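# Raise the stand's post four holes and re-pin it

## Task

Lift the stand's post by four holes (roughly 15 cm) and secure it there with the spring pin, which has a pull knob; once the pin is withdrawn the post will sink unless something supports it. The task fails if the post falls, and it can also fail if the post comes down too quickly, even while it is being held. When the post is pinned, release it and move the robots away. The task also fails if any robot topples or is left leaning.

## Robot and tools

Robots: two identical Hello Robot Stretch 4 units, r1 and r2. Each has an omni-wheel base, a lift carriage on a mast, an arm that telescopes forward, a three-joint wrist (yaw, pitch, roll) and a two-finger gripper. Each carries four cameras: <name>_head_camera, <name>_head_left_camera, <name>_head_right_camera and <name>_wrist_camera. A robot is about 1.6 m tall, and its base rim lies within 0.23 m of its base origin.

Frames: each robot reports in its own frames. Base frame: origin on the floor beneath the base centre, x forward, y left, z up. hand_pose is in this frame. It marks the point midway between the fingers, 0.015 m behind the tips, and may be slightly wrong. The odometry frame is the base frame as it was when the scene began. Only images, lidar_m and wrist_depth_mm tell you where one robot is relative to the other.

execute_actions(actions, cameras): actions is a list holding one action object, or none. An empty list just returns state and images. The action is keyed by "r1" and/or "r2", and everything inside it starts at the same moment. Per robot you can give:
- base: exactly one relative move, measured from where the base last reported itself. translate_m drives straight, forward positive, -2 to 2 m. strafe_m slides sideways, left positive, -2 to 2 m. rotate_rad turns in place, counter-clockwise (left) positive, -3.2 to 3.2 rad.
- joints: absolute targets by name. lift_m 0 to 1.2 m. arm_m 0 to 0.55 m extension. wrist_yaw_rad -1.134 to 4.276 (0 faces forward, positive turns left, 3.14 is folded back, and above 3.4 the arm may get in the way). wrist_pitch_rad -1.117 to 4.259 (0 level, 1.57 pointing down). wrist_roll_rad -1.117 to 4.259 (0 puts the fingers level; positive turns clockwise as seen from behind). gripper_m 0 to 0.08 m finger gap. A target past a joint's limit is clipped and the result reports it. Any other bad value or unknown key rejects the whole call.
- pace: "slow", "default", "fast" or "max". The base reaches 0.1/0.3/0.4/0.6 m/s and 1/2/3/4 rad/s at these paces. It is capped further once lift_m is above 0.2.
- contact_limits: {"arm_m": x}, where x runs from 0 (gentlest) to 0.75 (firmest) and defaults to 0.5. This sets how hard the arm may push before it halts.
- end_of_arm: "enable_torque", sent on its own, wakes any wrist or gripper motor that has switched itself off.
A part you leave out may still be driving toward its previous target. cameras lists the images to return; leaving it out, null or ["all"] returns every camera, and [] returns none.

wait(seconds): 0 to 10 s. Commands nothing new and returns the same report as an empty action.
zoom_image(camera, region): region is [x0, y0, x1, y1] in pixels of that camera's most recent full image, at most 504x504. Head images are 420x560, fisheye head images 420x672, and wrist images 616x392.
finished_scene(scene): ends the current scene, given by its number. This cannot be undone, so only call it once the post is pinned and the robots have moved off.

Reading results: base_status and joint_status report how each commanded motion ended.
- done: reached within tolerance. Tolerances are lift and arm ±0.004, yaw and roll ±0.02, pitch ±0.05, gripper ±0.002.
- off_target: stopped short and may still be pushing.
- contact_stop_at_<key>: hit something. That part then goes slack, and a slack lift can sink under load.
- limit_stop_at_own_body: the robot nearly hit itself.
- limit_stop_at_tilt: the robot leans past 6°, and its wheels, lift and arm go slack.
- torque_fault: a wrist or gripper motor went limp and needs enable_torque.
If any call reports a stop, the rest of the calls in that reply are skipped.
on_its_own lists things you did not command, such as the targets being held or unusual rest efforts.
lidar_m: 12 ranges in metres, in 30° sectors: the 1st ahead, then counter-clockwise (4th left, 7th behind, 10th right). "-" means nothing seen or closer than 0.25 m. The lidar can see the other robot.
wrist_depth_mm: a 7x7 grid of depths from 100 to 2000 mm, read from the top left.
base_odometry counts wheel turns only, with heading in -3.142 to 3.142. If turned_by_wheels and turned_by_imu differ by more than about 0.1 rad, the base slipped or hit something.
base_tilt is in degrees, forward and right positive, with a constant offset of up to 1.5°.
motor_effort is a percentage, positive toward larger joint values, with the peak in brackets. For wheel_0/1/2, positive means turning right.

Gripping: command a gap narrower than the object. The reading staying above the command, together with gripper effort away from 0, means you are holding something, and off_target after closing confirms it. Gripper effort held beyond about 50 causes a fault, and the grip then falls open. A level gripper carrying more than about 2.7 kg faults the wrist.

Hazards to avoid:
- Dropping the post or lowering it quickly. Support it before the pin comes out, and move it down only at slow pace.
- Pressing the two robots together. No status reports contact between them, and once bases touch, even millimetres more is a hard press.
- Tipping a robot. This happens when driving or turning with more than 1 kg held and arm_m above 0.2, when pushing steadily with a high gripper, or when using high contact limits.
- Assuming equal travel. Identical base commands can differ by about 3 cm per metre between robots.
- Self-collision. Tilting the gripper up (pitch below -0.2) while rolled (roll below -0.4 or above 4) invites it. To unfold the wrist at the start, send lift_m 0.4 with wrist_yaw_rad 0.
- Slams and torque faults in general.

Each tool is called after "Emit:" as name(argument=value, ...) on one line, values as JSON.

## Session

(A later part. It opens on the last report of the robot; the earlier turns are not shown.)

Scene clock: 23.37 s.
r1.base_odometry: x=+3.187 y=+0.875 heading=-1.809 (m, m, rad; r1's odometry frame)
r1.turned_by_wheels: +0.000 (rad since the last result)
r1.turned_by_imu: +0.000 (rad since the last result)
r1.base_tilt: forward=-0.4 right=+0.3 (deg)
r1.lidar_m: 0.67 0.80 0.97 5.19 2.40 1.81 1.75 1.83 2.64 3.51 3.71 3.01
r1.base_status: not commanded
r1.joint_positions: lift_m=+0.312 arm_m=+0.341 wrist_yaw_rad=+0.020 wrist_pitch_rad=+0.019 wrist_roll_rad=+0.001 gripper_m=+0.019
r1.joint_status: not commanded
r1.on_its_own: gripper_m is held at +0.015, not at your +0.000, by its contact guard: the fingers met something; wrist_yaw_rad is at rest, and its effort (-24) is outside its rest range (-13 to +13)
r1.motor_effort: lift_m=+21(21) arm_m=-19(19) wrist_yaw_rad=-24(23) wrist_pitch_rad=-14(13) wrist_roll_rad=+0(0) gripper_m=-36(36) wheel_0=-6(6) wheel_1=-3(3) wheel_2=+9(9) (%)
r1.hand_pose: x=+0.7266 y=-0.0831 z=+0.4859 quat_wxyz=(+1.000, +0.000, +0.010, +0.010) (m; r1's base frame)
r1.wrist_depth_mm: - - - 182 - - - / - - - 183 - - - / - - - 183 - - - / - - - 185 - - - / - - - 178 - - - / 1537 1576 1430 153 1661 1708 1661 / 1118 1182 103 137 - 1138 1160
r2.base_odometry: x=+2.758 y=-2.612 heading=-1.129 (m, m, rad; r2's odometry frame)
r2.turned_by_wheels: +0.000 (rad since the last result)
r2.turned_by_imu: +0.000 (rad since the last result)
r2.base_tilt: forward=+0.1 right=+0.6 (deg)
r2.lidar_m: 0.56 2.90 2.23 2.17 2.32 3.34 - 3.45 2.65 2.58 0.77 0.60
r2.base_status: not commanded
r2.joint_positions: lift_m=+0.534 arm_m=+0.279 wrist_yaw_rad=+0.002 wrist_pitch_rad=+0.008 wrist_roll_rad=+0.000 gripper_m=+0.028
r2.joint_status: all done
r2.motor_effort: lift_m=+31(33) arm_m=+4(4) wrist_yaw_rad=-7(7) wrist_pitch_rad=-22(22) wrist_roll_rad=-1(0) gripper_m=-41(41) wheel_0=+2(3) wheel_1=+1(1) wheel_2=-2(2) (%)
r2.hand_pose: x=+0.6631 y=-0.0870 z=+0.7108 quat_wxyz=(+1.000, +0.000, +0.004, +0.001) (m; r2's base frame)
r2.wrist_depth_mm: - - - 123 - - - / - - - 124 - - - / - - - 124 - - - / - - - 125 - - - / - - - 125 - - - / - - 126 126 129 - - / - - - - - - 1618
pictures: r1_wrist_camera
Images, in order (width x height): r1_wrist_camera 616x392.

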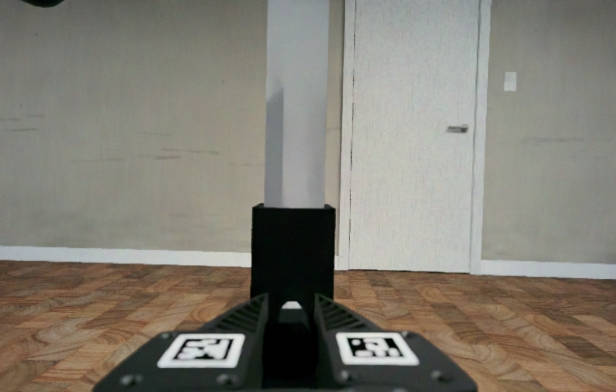

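Emit:
execute_actions(actions=[{"r2":{"joints":{"lift_m":0.678},"pace":"slow"}}], cameras=["r1_wrist_camera"])

Scene clock: 25.43 s.
r1.base_odometry: x=+3.187 y=+0.875 heading=-1.809 (m, m, rad; r1's odometry frame)
r1.turned_by_wheels: +0.000 (rad since the last result)
r1.turned_by_imu: +0.000 (rad since the last result)
r1.base_tilt: forward=-0.5 right=+0.3 (deg)
r1.lidar_m: 0.67 0.78 0.98 5.21 2.40 1.81 1.75 1.83 2.61 3.51 3.70 3.01
r1.base_status: not commanded
r1.joint_positions: lift_m=+0.312 arm_m=+0.341 wrist_yaw_rad=+0.020 wrist_pitch_rad=+0.019 wrist_roll_rad=+0.001 gripper_m=+0.019
r1.joint_status: not commanded
r1.on_its_own: gripper_m is held at +0.015, not at your +0.000, by its contact guard: the fingers met something; wrist_yaw_rad is at rest, and its effort (-23) is outside its rest range (-13 to +13)
r1.motor_effort: lift_m=+21(21) arm_m=-19(19) wrist_yaw_rad=-23(23) wrist_pitch_rad=-10(13) wrist_roll_rad=+0(1) gripper_m=-36(36) wheel_0=-6(6) wheel_1=-3(3) wheel_2=+9(9) (%)
r1.hand_pose: x=+0.7266 y=-0.0831 z=+0.4859 quat_wxyz=(+1.000, +0.000, +0.010, +0.010) (m; r1's base frame)
r1.wrist_depth_mm: - - - 182 - - - / - - - 183 - - - / - - - 183 - - - / - - - 184 - - - / - - - 177 - - - / 1576 1618 1430 152 1618 1708 1708 / 1078 1182 103 137 - 1160 1138
r2.base_odometry: x=+2.758 y=-2.612 heading=-1.129 (m, m, rad; r2's odometry frame)
r2.turned_by_wheels: +0.000 (rad since the last result)
r2.turned_by_imu: +0.000 (rad since the last result)
r2.base_tilt: forward=+0.0 right=+0.6 (deg)
r2.lidar_m: 0.56 2.90 2.22 2.18 2.32 3.36 - 3.43 2.64 2.58 0.76 0.60
r2.base_status: not commanded
r2.joint_positions: lift_m=+0.677 arm_m=+0.279 wrist_yaw_rad=+0.002 wrist_pitch_rad=+0.008 wrist_roll_rad=+0.000 gripper_m=+0.028
r2.joint_status: all done
r2.motor_effort: lift_m=+31(30) arm_m=+4(4) wrist_yaw_rad=-7(7) wrist_pitch_rad=-22(22) wrist_roll_rad=-1(0) gripper_m=-41(41) wheel_0=+2(3) wheel_1=+1(1) wheel_2=-2(2) (%)
r2.hand_pose: x=+0.6631 y=-0.0870 z=+0.8538 quat_wxyz=(+1.000, +0.000, +0.004, +0.001) (m; r2's base frame)
r2.wrist_depth_mm: - - - 123 - - - / - - - 124 - - - / - - - 125 - - - / - - - 125 - - - / - - - 125 - - - / - - 126 126 129 - - / - - - - - - 1863
pictures: r1_wrist_camera
Images, in order (width x height): r1_wrist_camera 616x392.

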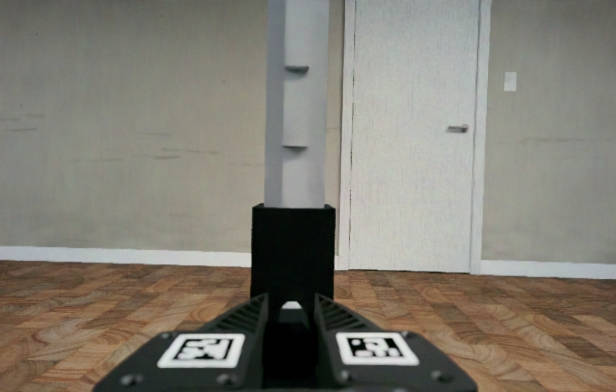

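Emit:
execute_actions(actions=[{"r1":{"joints":{"arm_m":0.349},"pace":"slow","contact_limits":{"arm_m":0.3}}}], cameras=["r1_wrist_camera"])

Scene clock: 25.97 s.
r1.base_odometry: x=+3.187 y=+0.875 heading=-1.809 (m, m, rad; r1's odometry frame)
r1.turned_by_wheels: +0.000 (rad since the last result)
r1.turned_by_imu: +0.000 (rad since the last result)
r1.base_tilt: forward=-0.5 right=+0.3 (deg)
r1.lidar_m: 0.67 0.79 0.97 5.20 2.37 1.83 1.74 1.84 2.62 3.52 3.70 3.03
r1.base_status: not commanded
r1.joint_positions: lift_m=+0.312 arm_m=+0.342 wrist_yaw_rad=+0.017 wrist_pitch_rad=+0.019 wrist_roll_rad=+0.001 gripper_m=+0.019
r1.joint_status: arm_m contact_stop (moved +0.001 of +0.008)
r1.on_its_own: gripper_m is held at +0.015, not at your +0.000, by its contact guard: the fingers met something; arm_m is slack since a contact_stop (your +0.349 is given up); wrist_yaw_rad is at rest, and its effort (-17) is outside its rest range (-13 to +13)
r1.motor_effort: lift_m=+21(21) arm_m=+0(19) wrist_yaw_rad=-17(23) wrist_pitch_rad=-11(13) wrist_roll_rad=+0(0) gripper_m=-36(36) wheel_0=-6(6) wheel_1=-3(3) wheel_2=+9(9) (%)
r1.contact_limits: arm_m 0.3
r1.hand_pose: x=+0.7270 y=-0.0837 z=+0.4860 quat_wxyz=(+1.000, +0.000, +0.009, +0.009) (m; r1's base frame)
r1.wrist_depth_mm: - - - 182 - - - / - - - 183 - - - / - - - 183 - - - / - - - 183 - - - / - - - 177 - - - / 1576 1576 1499 152 1618 1661 1756 / 1098 1160 103 137 - 1138 1182
r2.base_odometry: x=+2.758 y=-2.612 heading=-1.129 (m, m, rad; r2's odometry frame)
r2.turned_by_wheels: +0.000 (rad since the last result)
r2.turned_by_imu: +0.000 (rad since the last result)
r2.base_tilt: forward=+0.0 right=+0.6 (deg)
r2.lidar_m: 0.56 2.90 2.22 2.18 2.32 3.34 - 3.43 2.63 2.59 0.77 0.60
r2.base_status: not commanded
r2.joint_positions: lift_m=+0.677 arm_m=+0.279 wrist_yaw_rad=+0.002 wrist_pitch_rad=+0.008 wrist_roll_rad=+0.000 gripper_m=+0.028
r2.joint_status: not commanded
r2.motor_effort: lift_m=+31(30) arm_m=+4(4) wrist_yaw_rad=-8(7) wrist_pitch_rad=-22(22) wrist_roll_rad=-1(0) gripper_m=-41(41) wheel_0=+3(2) wheel_1=+2(1) wheel_2=-2(2) (%)
r2.hand_pose: x=+0.6631 y=-0.0870 z=+0.8538 quat_wxyz=(+1.000, +0.000, +0.004, +0.001) (m; r2's base frame)
r2.wrist_depth_mm: - - - 123 - - - / - - - 124 - - - / - - - 124 - - - / - - - 125 - - - / - - - 126 - - - / - - 126 126 129 - - / - - - - - - 1921
pictures: r1_wrist_camera
Images, in order (width x height): r1_wrist_camera 616x392.

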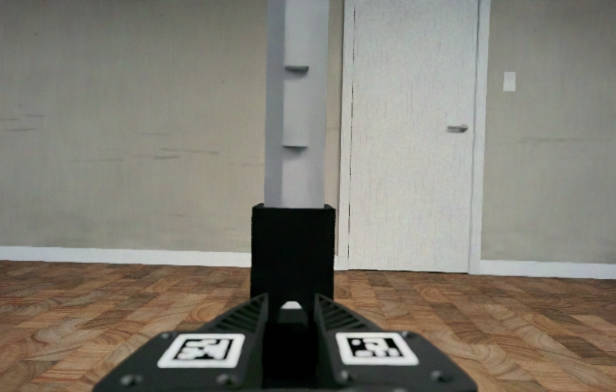

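That stop came from the pulling load already on the arm, so I'll retry at the default contact limit.

Emit:
execute_actions(actions=[{"r1":{"joints":{"arm_m":0.349},"pace":"slow"}}], cameras=["r1_wrist_camera"])

Scene clock: 26.90 s.
r1.base_odometry: x=+3.187 y=+0.875 heading=-1.810 (m, m, rad; r1's odometry frame)
r1.turned_by_wheels: +0.000 (rad since the last result)
r1.turned_by_imu: +0.000 (rad since the last result)
r1.base_tilt: forward=-0.5 right=+0.3 (deg)
r1.lidar_m: 0.66 0.79 0.96 5.21 2.38 1.80 1.74 1.85 2.62 3.50 3.69 3.03
r1.base_status: not commanded
r1.joint_positions: lift_m=+0.312 arm_m=+0.348 wrist_yaw_rad=+0.014 wrist_pitch_rad=+0.018 wrist_roll_rad=+0.001 gripper_m=+0.019
r1.joint_status: all done
r1.on_its_own: gripper_m is held at +0.015, not at your +0.000, by its contact guard: the fingers met something
r1.motor_effort: lift_m=+21(21) arm_m=+7(7) wrist_yaw_rad=-6(16) wrist_pitch_rad=-9(13) wrist_roll_rad=+0(1) gripper_m=-36(36) wheel_0=-3(6) wheel_1=-3(3) wheel_2=+5(9) (%)
r1.hand_pose: x=+0.7325 y=-0.0844 z=+0.4862 quat_wxyz=(+1.000, +0.000, +0.009, +0.007) (m; r1's base frame)
r1.wrist_depth_mm: - - - 177 - - - / - - - 177 - - - / - - - 179 - - - / - - - 179 - - - / - - - 172 - - - / 1576 1576 1464 160 1661 1618 1708 / 1078 1182 103 137 - 1160 1182
r2.base_odometry: x=+2.758 y=-2.612 heading=-1.129 (m, m, rad; r2's odometry frame)
r2.turned_by_wheels: +0.000 (rad since the last result)
r2.turned_by_imu: +0.000 (rad since the last result)
r2.base_tilt: forward=+0.1 right=+0.6 (deg)
r2.lidar_m: 0.56 2.88 2.24 2.16 2.32 3.34 - 3.43 2.65 2.59 0.76 0.60
r2.base_status: not commanded
r2.joint_positions: lift_m=+0.677 arm_m=+0.279 wrist_yaw_rad=+0.002 wrist_pitch_rad=+0.008 wrist_roll_rad=+0.000 gripper_m=+0.028
r2.joint_status: not commanded
r2.motor_effort: lift_m=+31(31) arm_m=+4(4) wrist_yaw_rad=-7(7) wrist_pitch_rad=-22(21) wrist_roll_rad=+1(1) gripper_m=-41(41) wheel_0=+3(2) wheel_1=+1(2) wheel_2=-2(2) (%)
r2.hand_pose: x=+0.6631 y=-0.0870 z=+0.8538 quat_wxyz=(+1.000, +0.000, +0.004, +0.001) (m; r2's base frame)
r2.wrist_depth_mm: - - - 123 - - - / - - - 124 - - - / - - - 124 - - - / - - - 125 - - - / - - - 125 - - - / - - 126 126 128 - - / - - - - - - 1921
pictures: r1_wrist_camera
Images, in order (width x height): r1_wrist_camera 616x392.

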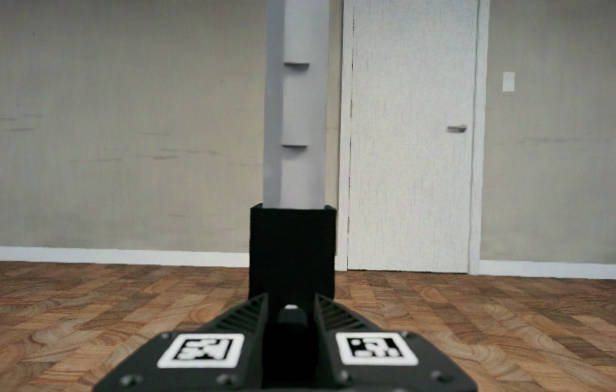

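The pin is in: the knob is 35 mm from the tube, as it was at the start. Next I'll release the knob and lower the post onto the pin.

Emit:
execute_actions(actions=[{"r1":{"joints":{"gripper_m":0.045}},"r2":{"joints":{"lift_m":0.672},"pace":"slow"}}], cameras=["r1_wrist_camera"])

Scene clock: 27.90 s.
r1.base_odometry: x=+3.187 y=+0.875 heading=-1.810 (m, m, rad; r1's odometry frame)
r1.turned_by_wheels: +0.000 (rad since the last result)
r1.turned_by_imu: +0.000 (rad since the last result)
r1.base_tilt: forward=-0.5 right=+0.4 (deg)
r1.lidar_m: 0.67 0.79 0.94 5.21 2.37 1.82 1.75 1.84 2.66 3.51 3.74 3.01
r1.base_status: not commanded
r1.joint_positions: lift_m=+0.312 arm_m=+0.348 wrist_yaw_rad=+0.013 wrist_pitch_rad=+0.018 wrist_roll_rad=+0.000 gripper_m=+0.045
r1.joint_status: all done
r1.motor_effort: lift_m=+21(21) arm_m=+7(7) wrist_yaw_rad=-1(5) wrist_pitch_rad=-12(9) wrist_roll_rad=+3(0) gripper_m=+1(33) wheel_0=-3(3) wheel_1=-3(3) wheel_2=+4(5) (%)
r1.hand_pose: x=+0.7324 y=-0.0847 z=+0.4862 quat_wxyz=(+1.000, +0.000, +0.009, +0.006) (m; r1's base frame)
r1.wrist_depth_mm: - - - 177 - - - / - - - 178 - - - / - - - 179 - - - / - - - 180 - - - / - - - 172 - - - / 1537 1576 172 173 1661 1661 1708 / 1160 - 145 173 105 1229 1160
r2.base_odometry: x=+2.758 y=-2.612 heading=-1.129 (m, m, rad; r2's odometry frame)
r2.turned_by_wheels: +0.000 (rad since the last result)
r2.turned_by_imu: +0.000 (rad since the last result)
r2.base_tilt: forward=+0.0 right=+0.6 (deg)
r2.lidar_m: 0.55 2.89 2.24 2.16 2.33 3.36 - 3.43 2.65 2.59 0.76 0.58
r2.base_status: not commanded
r2.joint_positions: lift_m=+0.672 arm_m=+0.279 wrist_yaw_rad=+0.001 wrist_pitch_rad=+0.003 wrist_roll_rad=+0.000 gripper_m=+0.028
r2.joint_status: all done
r2.motor_effort: lift_m=+16(30) arm_m=+4(4) wrist_yaw_rad=-2(7) wrist_pitch_rad=-9(22) wrist_roll_rad=+0(0) gripper_m=-41(40) wheel_0=+2(2) wheel_1=+2(1) wheel_2=-2(2) (%)
r2.hand_pose: x=+0.6630 y=-0.0872 z=+0.8499 quat_wxyz=(+1.000, +0.000, +0.002, +0.000) (m; r2's base frame)
r2.wrist_depth_mm: - - - 124 - - - / - - - 124 - - - / - - - 125 - - - / - - - 125 - - - / - - - 126 - - - / - - 126 126 128 - - / - - - - - - 1921
pictures: r1_wrist_camera
Images, in order (width x height): r1_wrist_camera 616x392.

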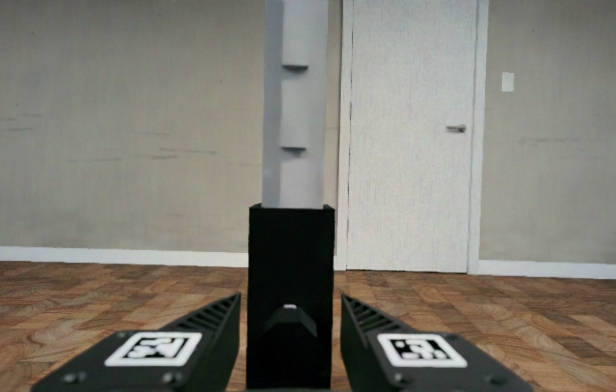

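Emit:
execute_actions(actions=[{"r1":{"joints":{"arm_m":0.25},"pace":"fast"},"r2":{"joints":{"gripper_m":0.06}}}], cameras=["r1_wrist_camera"])

Emit:
execute_actions(actions=[{"r1":{"base":{"translate_m":-0.55},"joints":{"arm_m":0.005},"pace":"max"},"r2":{"base":{"translate_m":-0.6},"joints":{"arm_m":0.005},"pace":"max"}}], cameras=["r1_wrist_camera","r1_head_camera","r2_head_camera"])

Scene clock: 29.07 s.
r1.base_odometry: x=+3.187 y=+0.875 heading=-1.810 (m, m, rad; r1's odometry frame)
r1.turned_by_wheels: +0.000 (rad since the last result)
r1.turned_by_imu: +0.000 (rad since the last result)
r1.base_tilt: forward=-0.5 right=+0.3 (deg)
r1.lidar_m: 0.66 0.80 0.97 5.18 2.42 1.82 1.75 1.85 2.64 3.50 3.71 3.00
r1.base_status: not commanded
r1.joint_positions: lift_m=+0.312 arm_m=+0.251 wrist_yaw_rad=+0.012 wrist_pitch_rad=+0.018 wrist_roll_rad=+0.000 gripper_m=+0.045
r1.joint_status: all done
r1.motor_effort: lift_m=+21(21) arm_m=-8(8) wrist_yaw_rad=+0(3) wrist_pitch_rad=-10(8) wrist_roll_rad=+3(0) gripper_m=+2(1) wheel_0=-2(3) wheel_1=-3(3) wheel_2=+3(3) (%)
r1.hand_pose: x=+0.6360 y=-0.0849 z=+0.4862 quat_wxyz=(+1.000, +0.000, +0.009, +0.006) (m; r1's base frame)
r1.wrist_depth_mm: - - - - - - - / - - - - - - - / - - - - - - - / - - - 274 - - - / - - - 267 - - - / 1576 1537 1464 270 1661 1708 1708 / 1138 - 145 270 105 1229 1182
r2.base_odometry: x=+2.758 y=-2.612 heading=-1.129 (m, m, rad; r2's odometry frame)
r2.turned_by_wheels: +0.000 (rad since the last result)
r2.turned_by_imu: +0.000 (rad since the last result)
r2.base_tilt: forward=+0.0 right=+0.6 (deg)
r2.lidar_m: 0.56 2.88 2.22 2.18 2.32 3.34 - 3.42 2.64 2.58 0.77 0.58
r2.base_status: not commanded
r2.joint_positions: lift_m=+0.672 arm_m=+0.279 wrist_yaw_rad=+0.000 wrist_pitch_rad=+0.003 wrist_roll_rad=+0.000 gripper_m=+0.060
r2.joint_status: all done
r2.motor_effort: lift_m=+16(16) arm_m=+4(4) wrist_yaw_rad=-2(5) wrist_pitch_rad=-8(8) wrist_roll_rad=+1(0) gripper_m=+1(42) wheel_0=+3(2) wheel_1=+2(2) wheel_2=-2(1) (%)
r2.hand_pose: x=+0.6629 y=-0.0873 z=+0.8500 quat_wxyz=(+1.000, +0.000, +0.002, +0.000) (m; r2's base frame)
r2.wrist_depth_mm: - - - 124 - - - / - - - 124 - - - / - - - 125 - - - / - - - 125 - - - / - - - 126 - - - / - - 139 126 156 - - / - - - - - - -
pictures: r1_wrist_camera
Images, in order (width x height): r1_wrist_camera 616x392.

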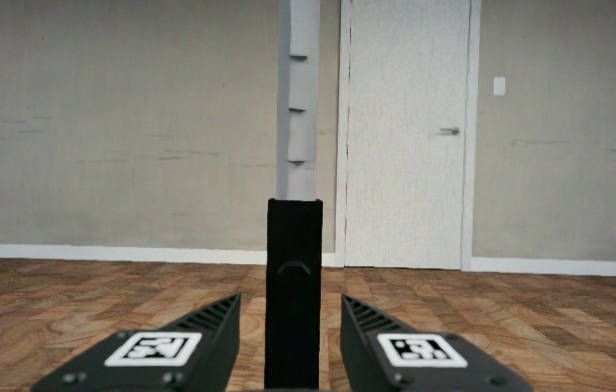

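Scene clock: 31.87 s.
r1.base_odometry: x=+3.317 y=+1.410 heading=-1.810 (m, m, rad; r1's odometry frame)
r1.turned_by_wheels: +0.000 (rad since the last result)
r1.turned_by_imu: -0.001 (rad since the last result)
r1.base_tilt: forward=-0.5 right=+0.3 (deg)
r1.lidar_m: 1.22 1.47 1.67 3.99 1.67 1.25 1.20 1.27 1.82 3.49 3.68 3.60
r1.base_status: done
r1.joint_positions: lift_m=+0.312 arm_m=+0.006 wrist_yaw_rad=+0.012 wrist_pitch_rad=+0.017 wrist_roll_rad=+0.000 gripper_m=+0.045
r1.joint_status: all done
r1.motor_effort: lift_m=+21(21) arm_m=-7(8) wrist_yaw_rad=+0(3) wrist_pitch_rad=-9(9) wrist_roll_rad=+2(2) gripper_m=+1(1) wheel_0=+0(9) wheel_1=+0(10) wheel_2=-2(15) (%)
r1.hand_pose: x=+0.3909 y=-0.0849 z=+0.4863 quat_wxyz=(+1.000, +0.000, +0.009, +0.006) (m; r1's base frame)
r1.wrist_depth_mm: - - - - - - - / - - - - - - - / - - - - - - - / - - - - - - - / - - - - - - - / 1537 1576 1499 1537 1708 1708 1756 / 1160 - 145 1078 105 1281 1160
r2.base_odometry: x=+2.501 y=-2.069 heading=-1.129 (m, m, rad; r2's odometry frame)
r2.turned_by_wheels: -0.001 (rad since the last result)
r2.turned_by_imu: +0.001 (rad since the last result)
r2.base_tilt: forward=+0.0 right=+0.6 (deg)
r2.lidar_m: 1.18 2.92 2.28 2.22 2.35 3.43 4.12 3.36 2.61 2.55 1.60 1.58
r2.base_status: done
r2.joint_positions: lift_m=+0.672 arm_m=+0.006 wrist_yaw_rad=+0.000 wrist_pitch_rad=+0.003 wrist_roll_rad=+0.000 gripper_m=+0.060
r2.joint_status: all done
r2.motor_effort: lift_m=+17(17) arm_m=-4(7) wrist_yaw_rad=+0(3) wrist_pitch_rad=-7(7) wrist_roll_rad=+1(1) gripper_m=+0(0) wheel_0=-3(6) wheel_1=-1(7) wheel_2=-3(14) (%)
r2.hand_pose: x=+0.3893 y=-0.0874 z=+0.8500 quat_wxyz=(+1.000, +0.000, +0.001, +0.000) (m; r2's base frame)
r2.wrist_depth_mm: - - - - - - - / - - - - - - - / - - - - - - - / - - - - - - - / - - - - - - - / - - 161 - 156 - - / - - - - - - -
pictures: r1_head_camera, r1_wrist_camera, r2_head_camera
Images, in order (width x height): r1_head_camera 420x560, r1_wrist_camera 616x392, r2_head_camera 420x560.

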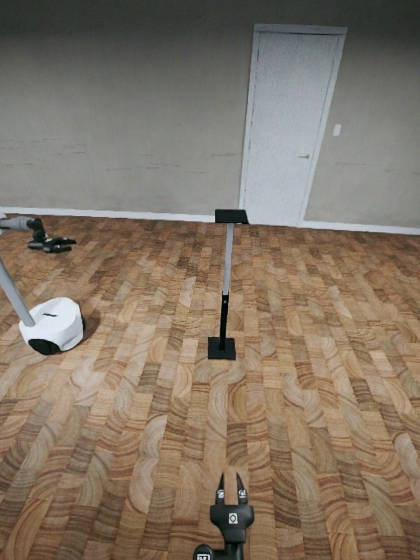

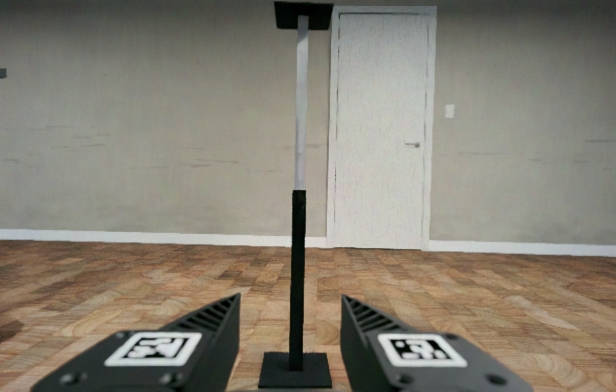

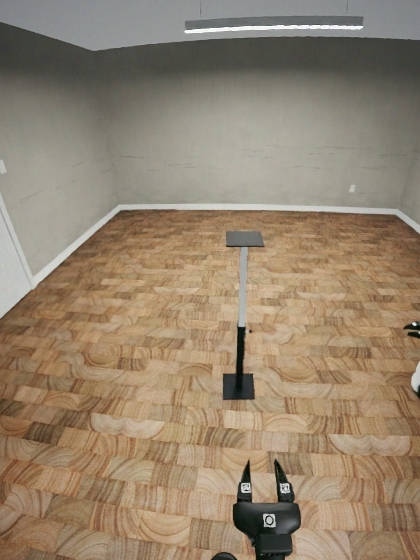

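Emit:
finished_scene(scene=2)

The scene is finished: the task was done.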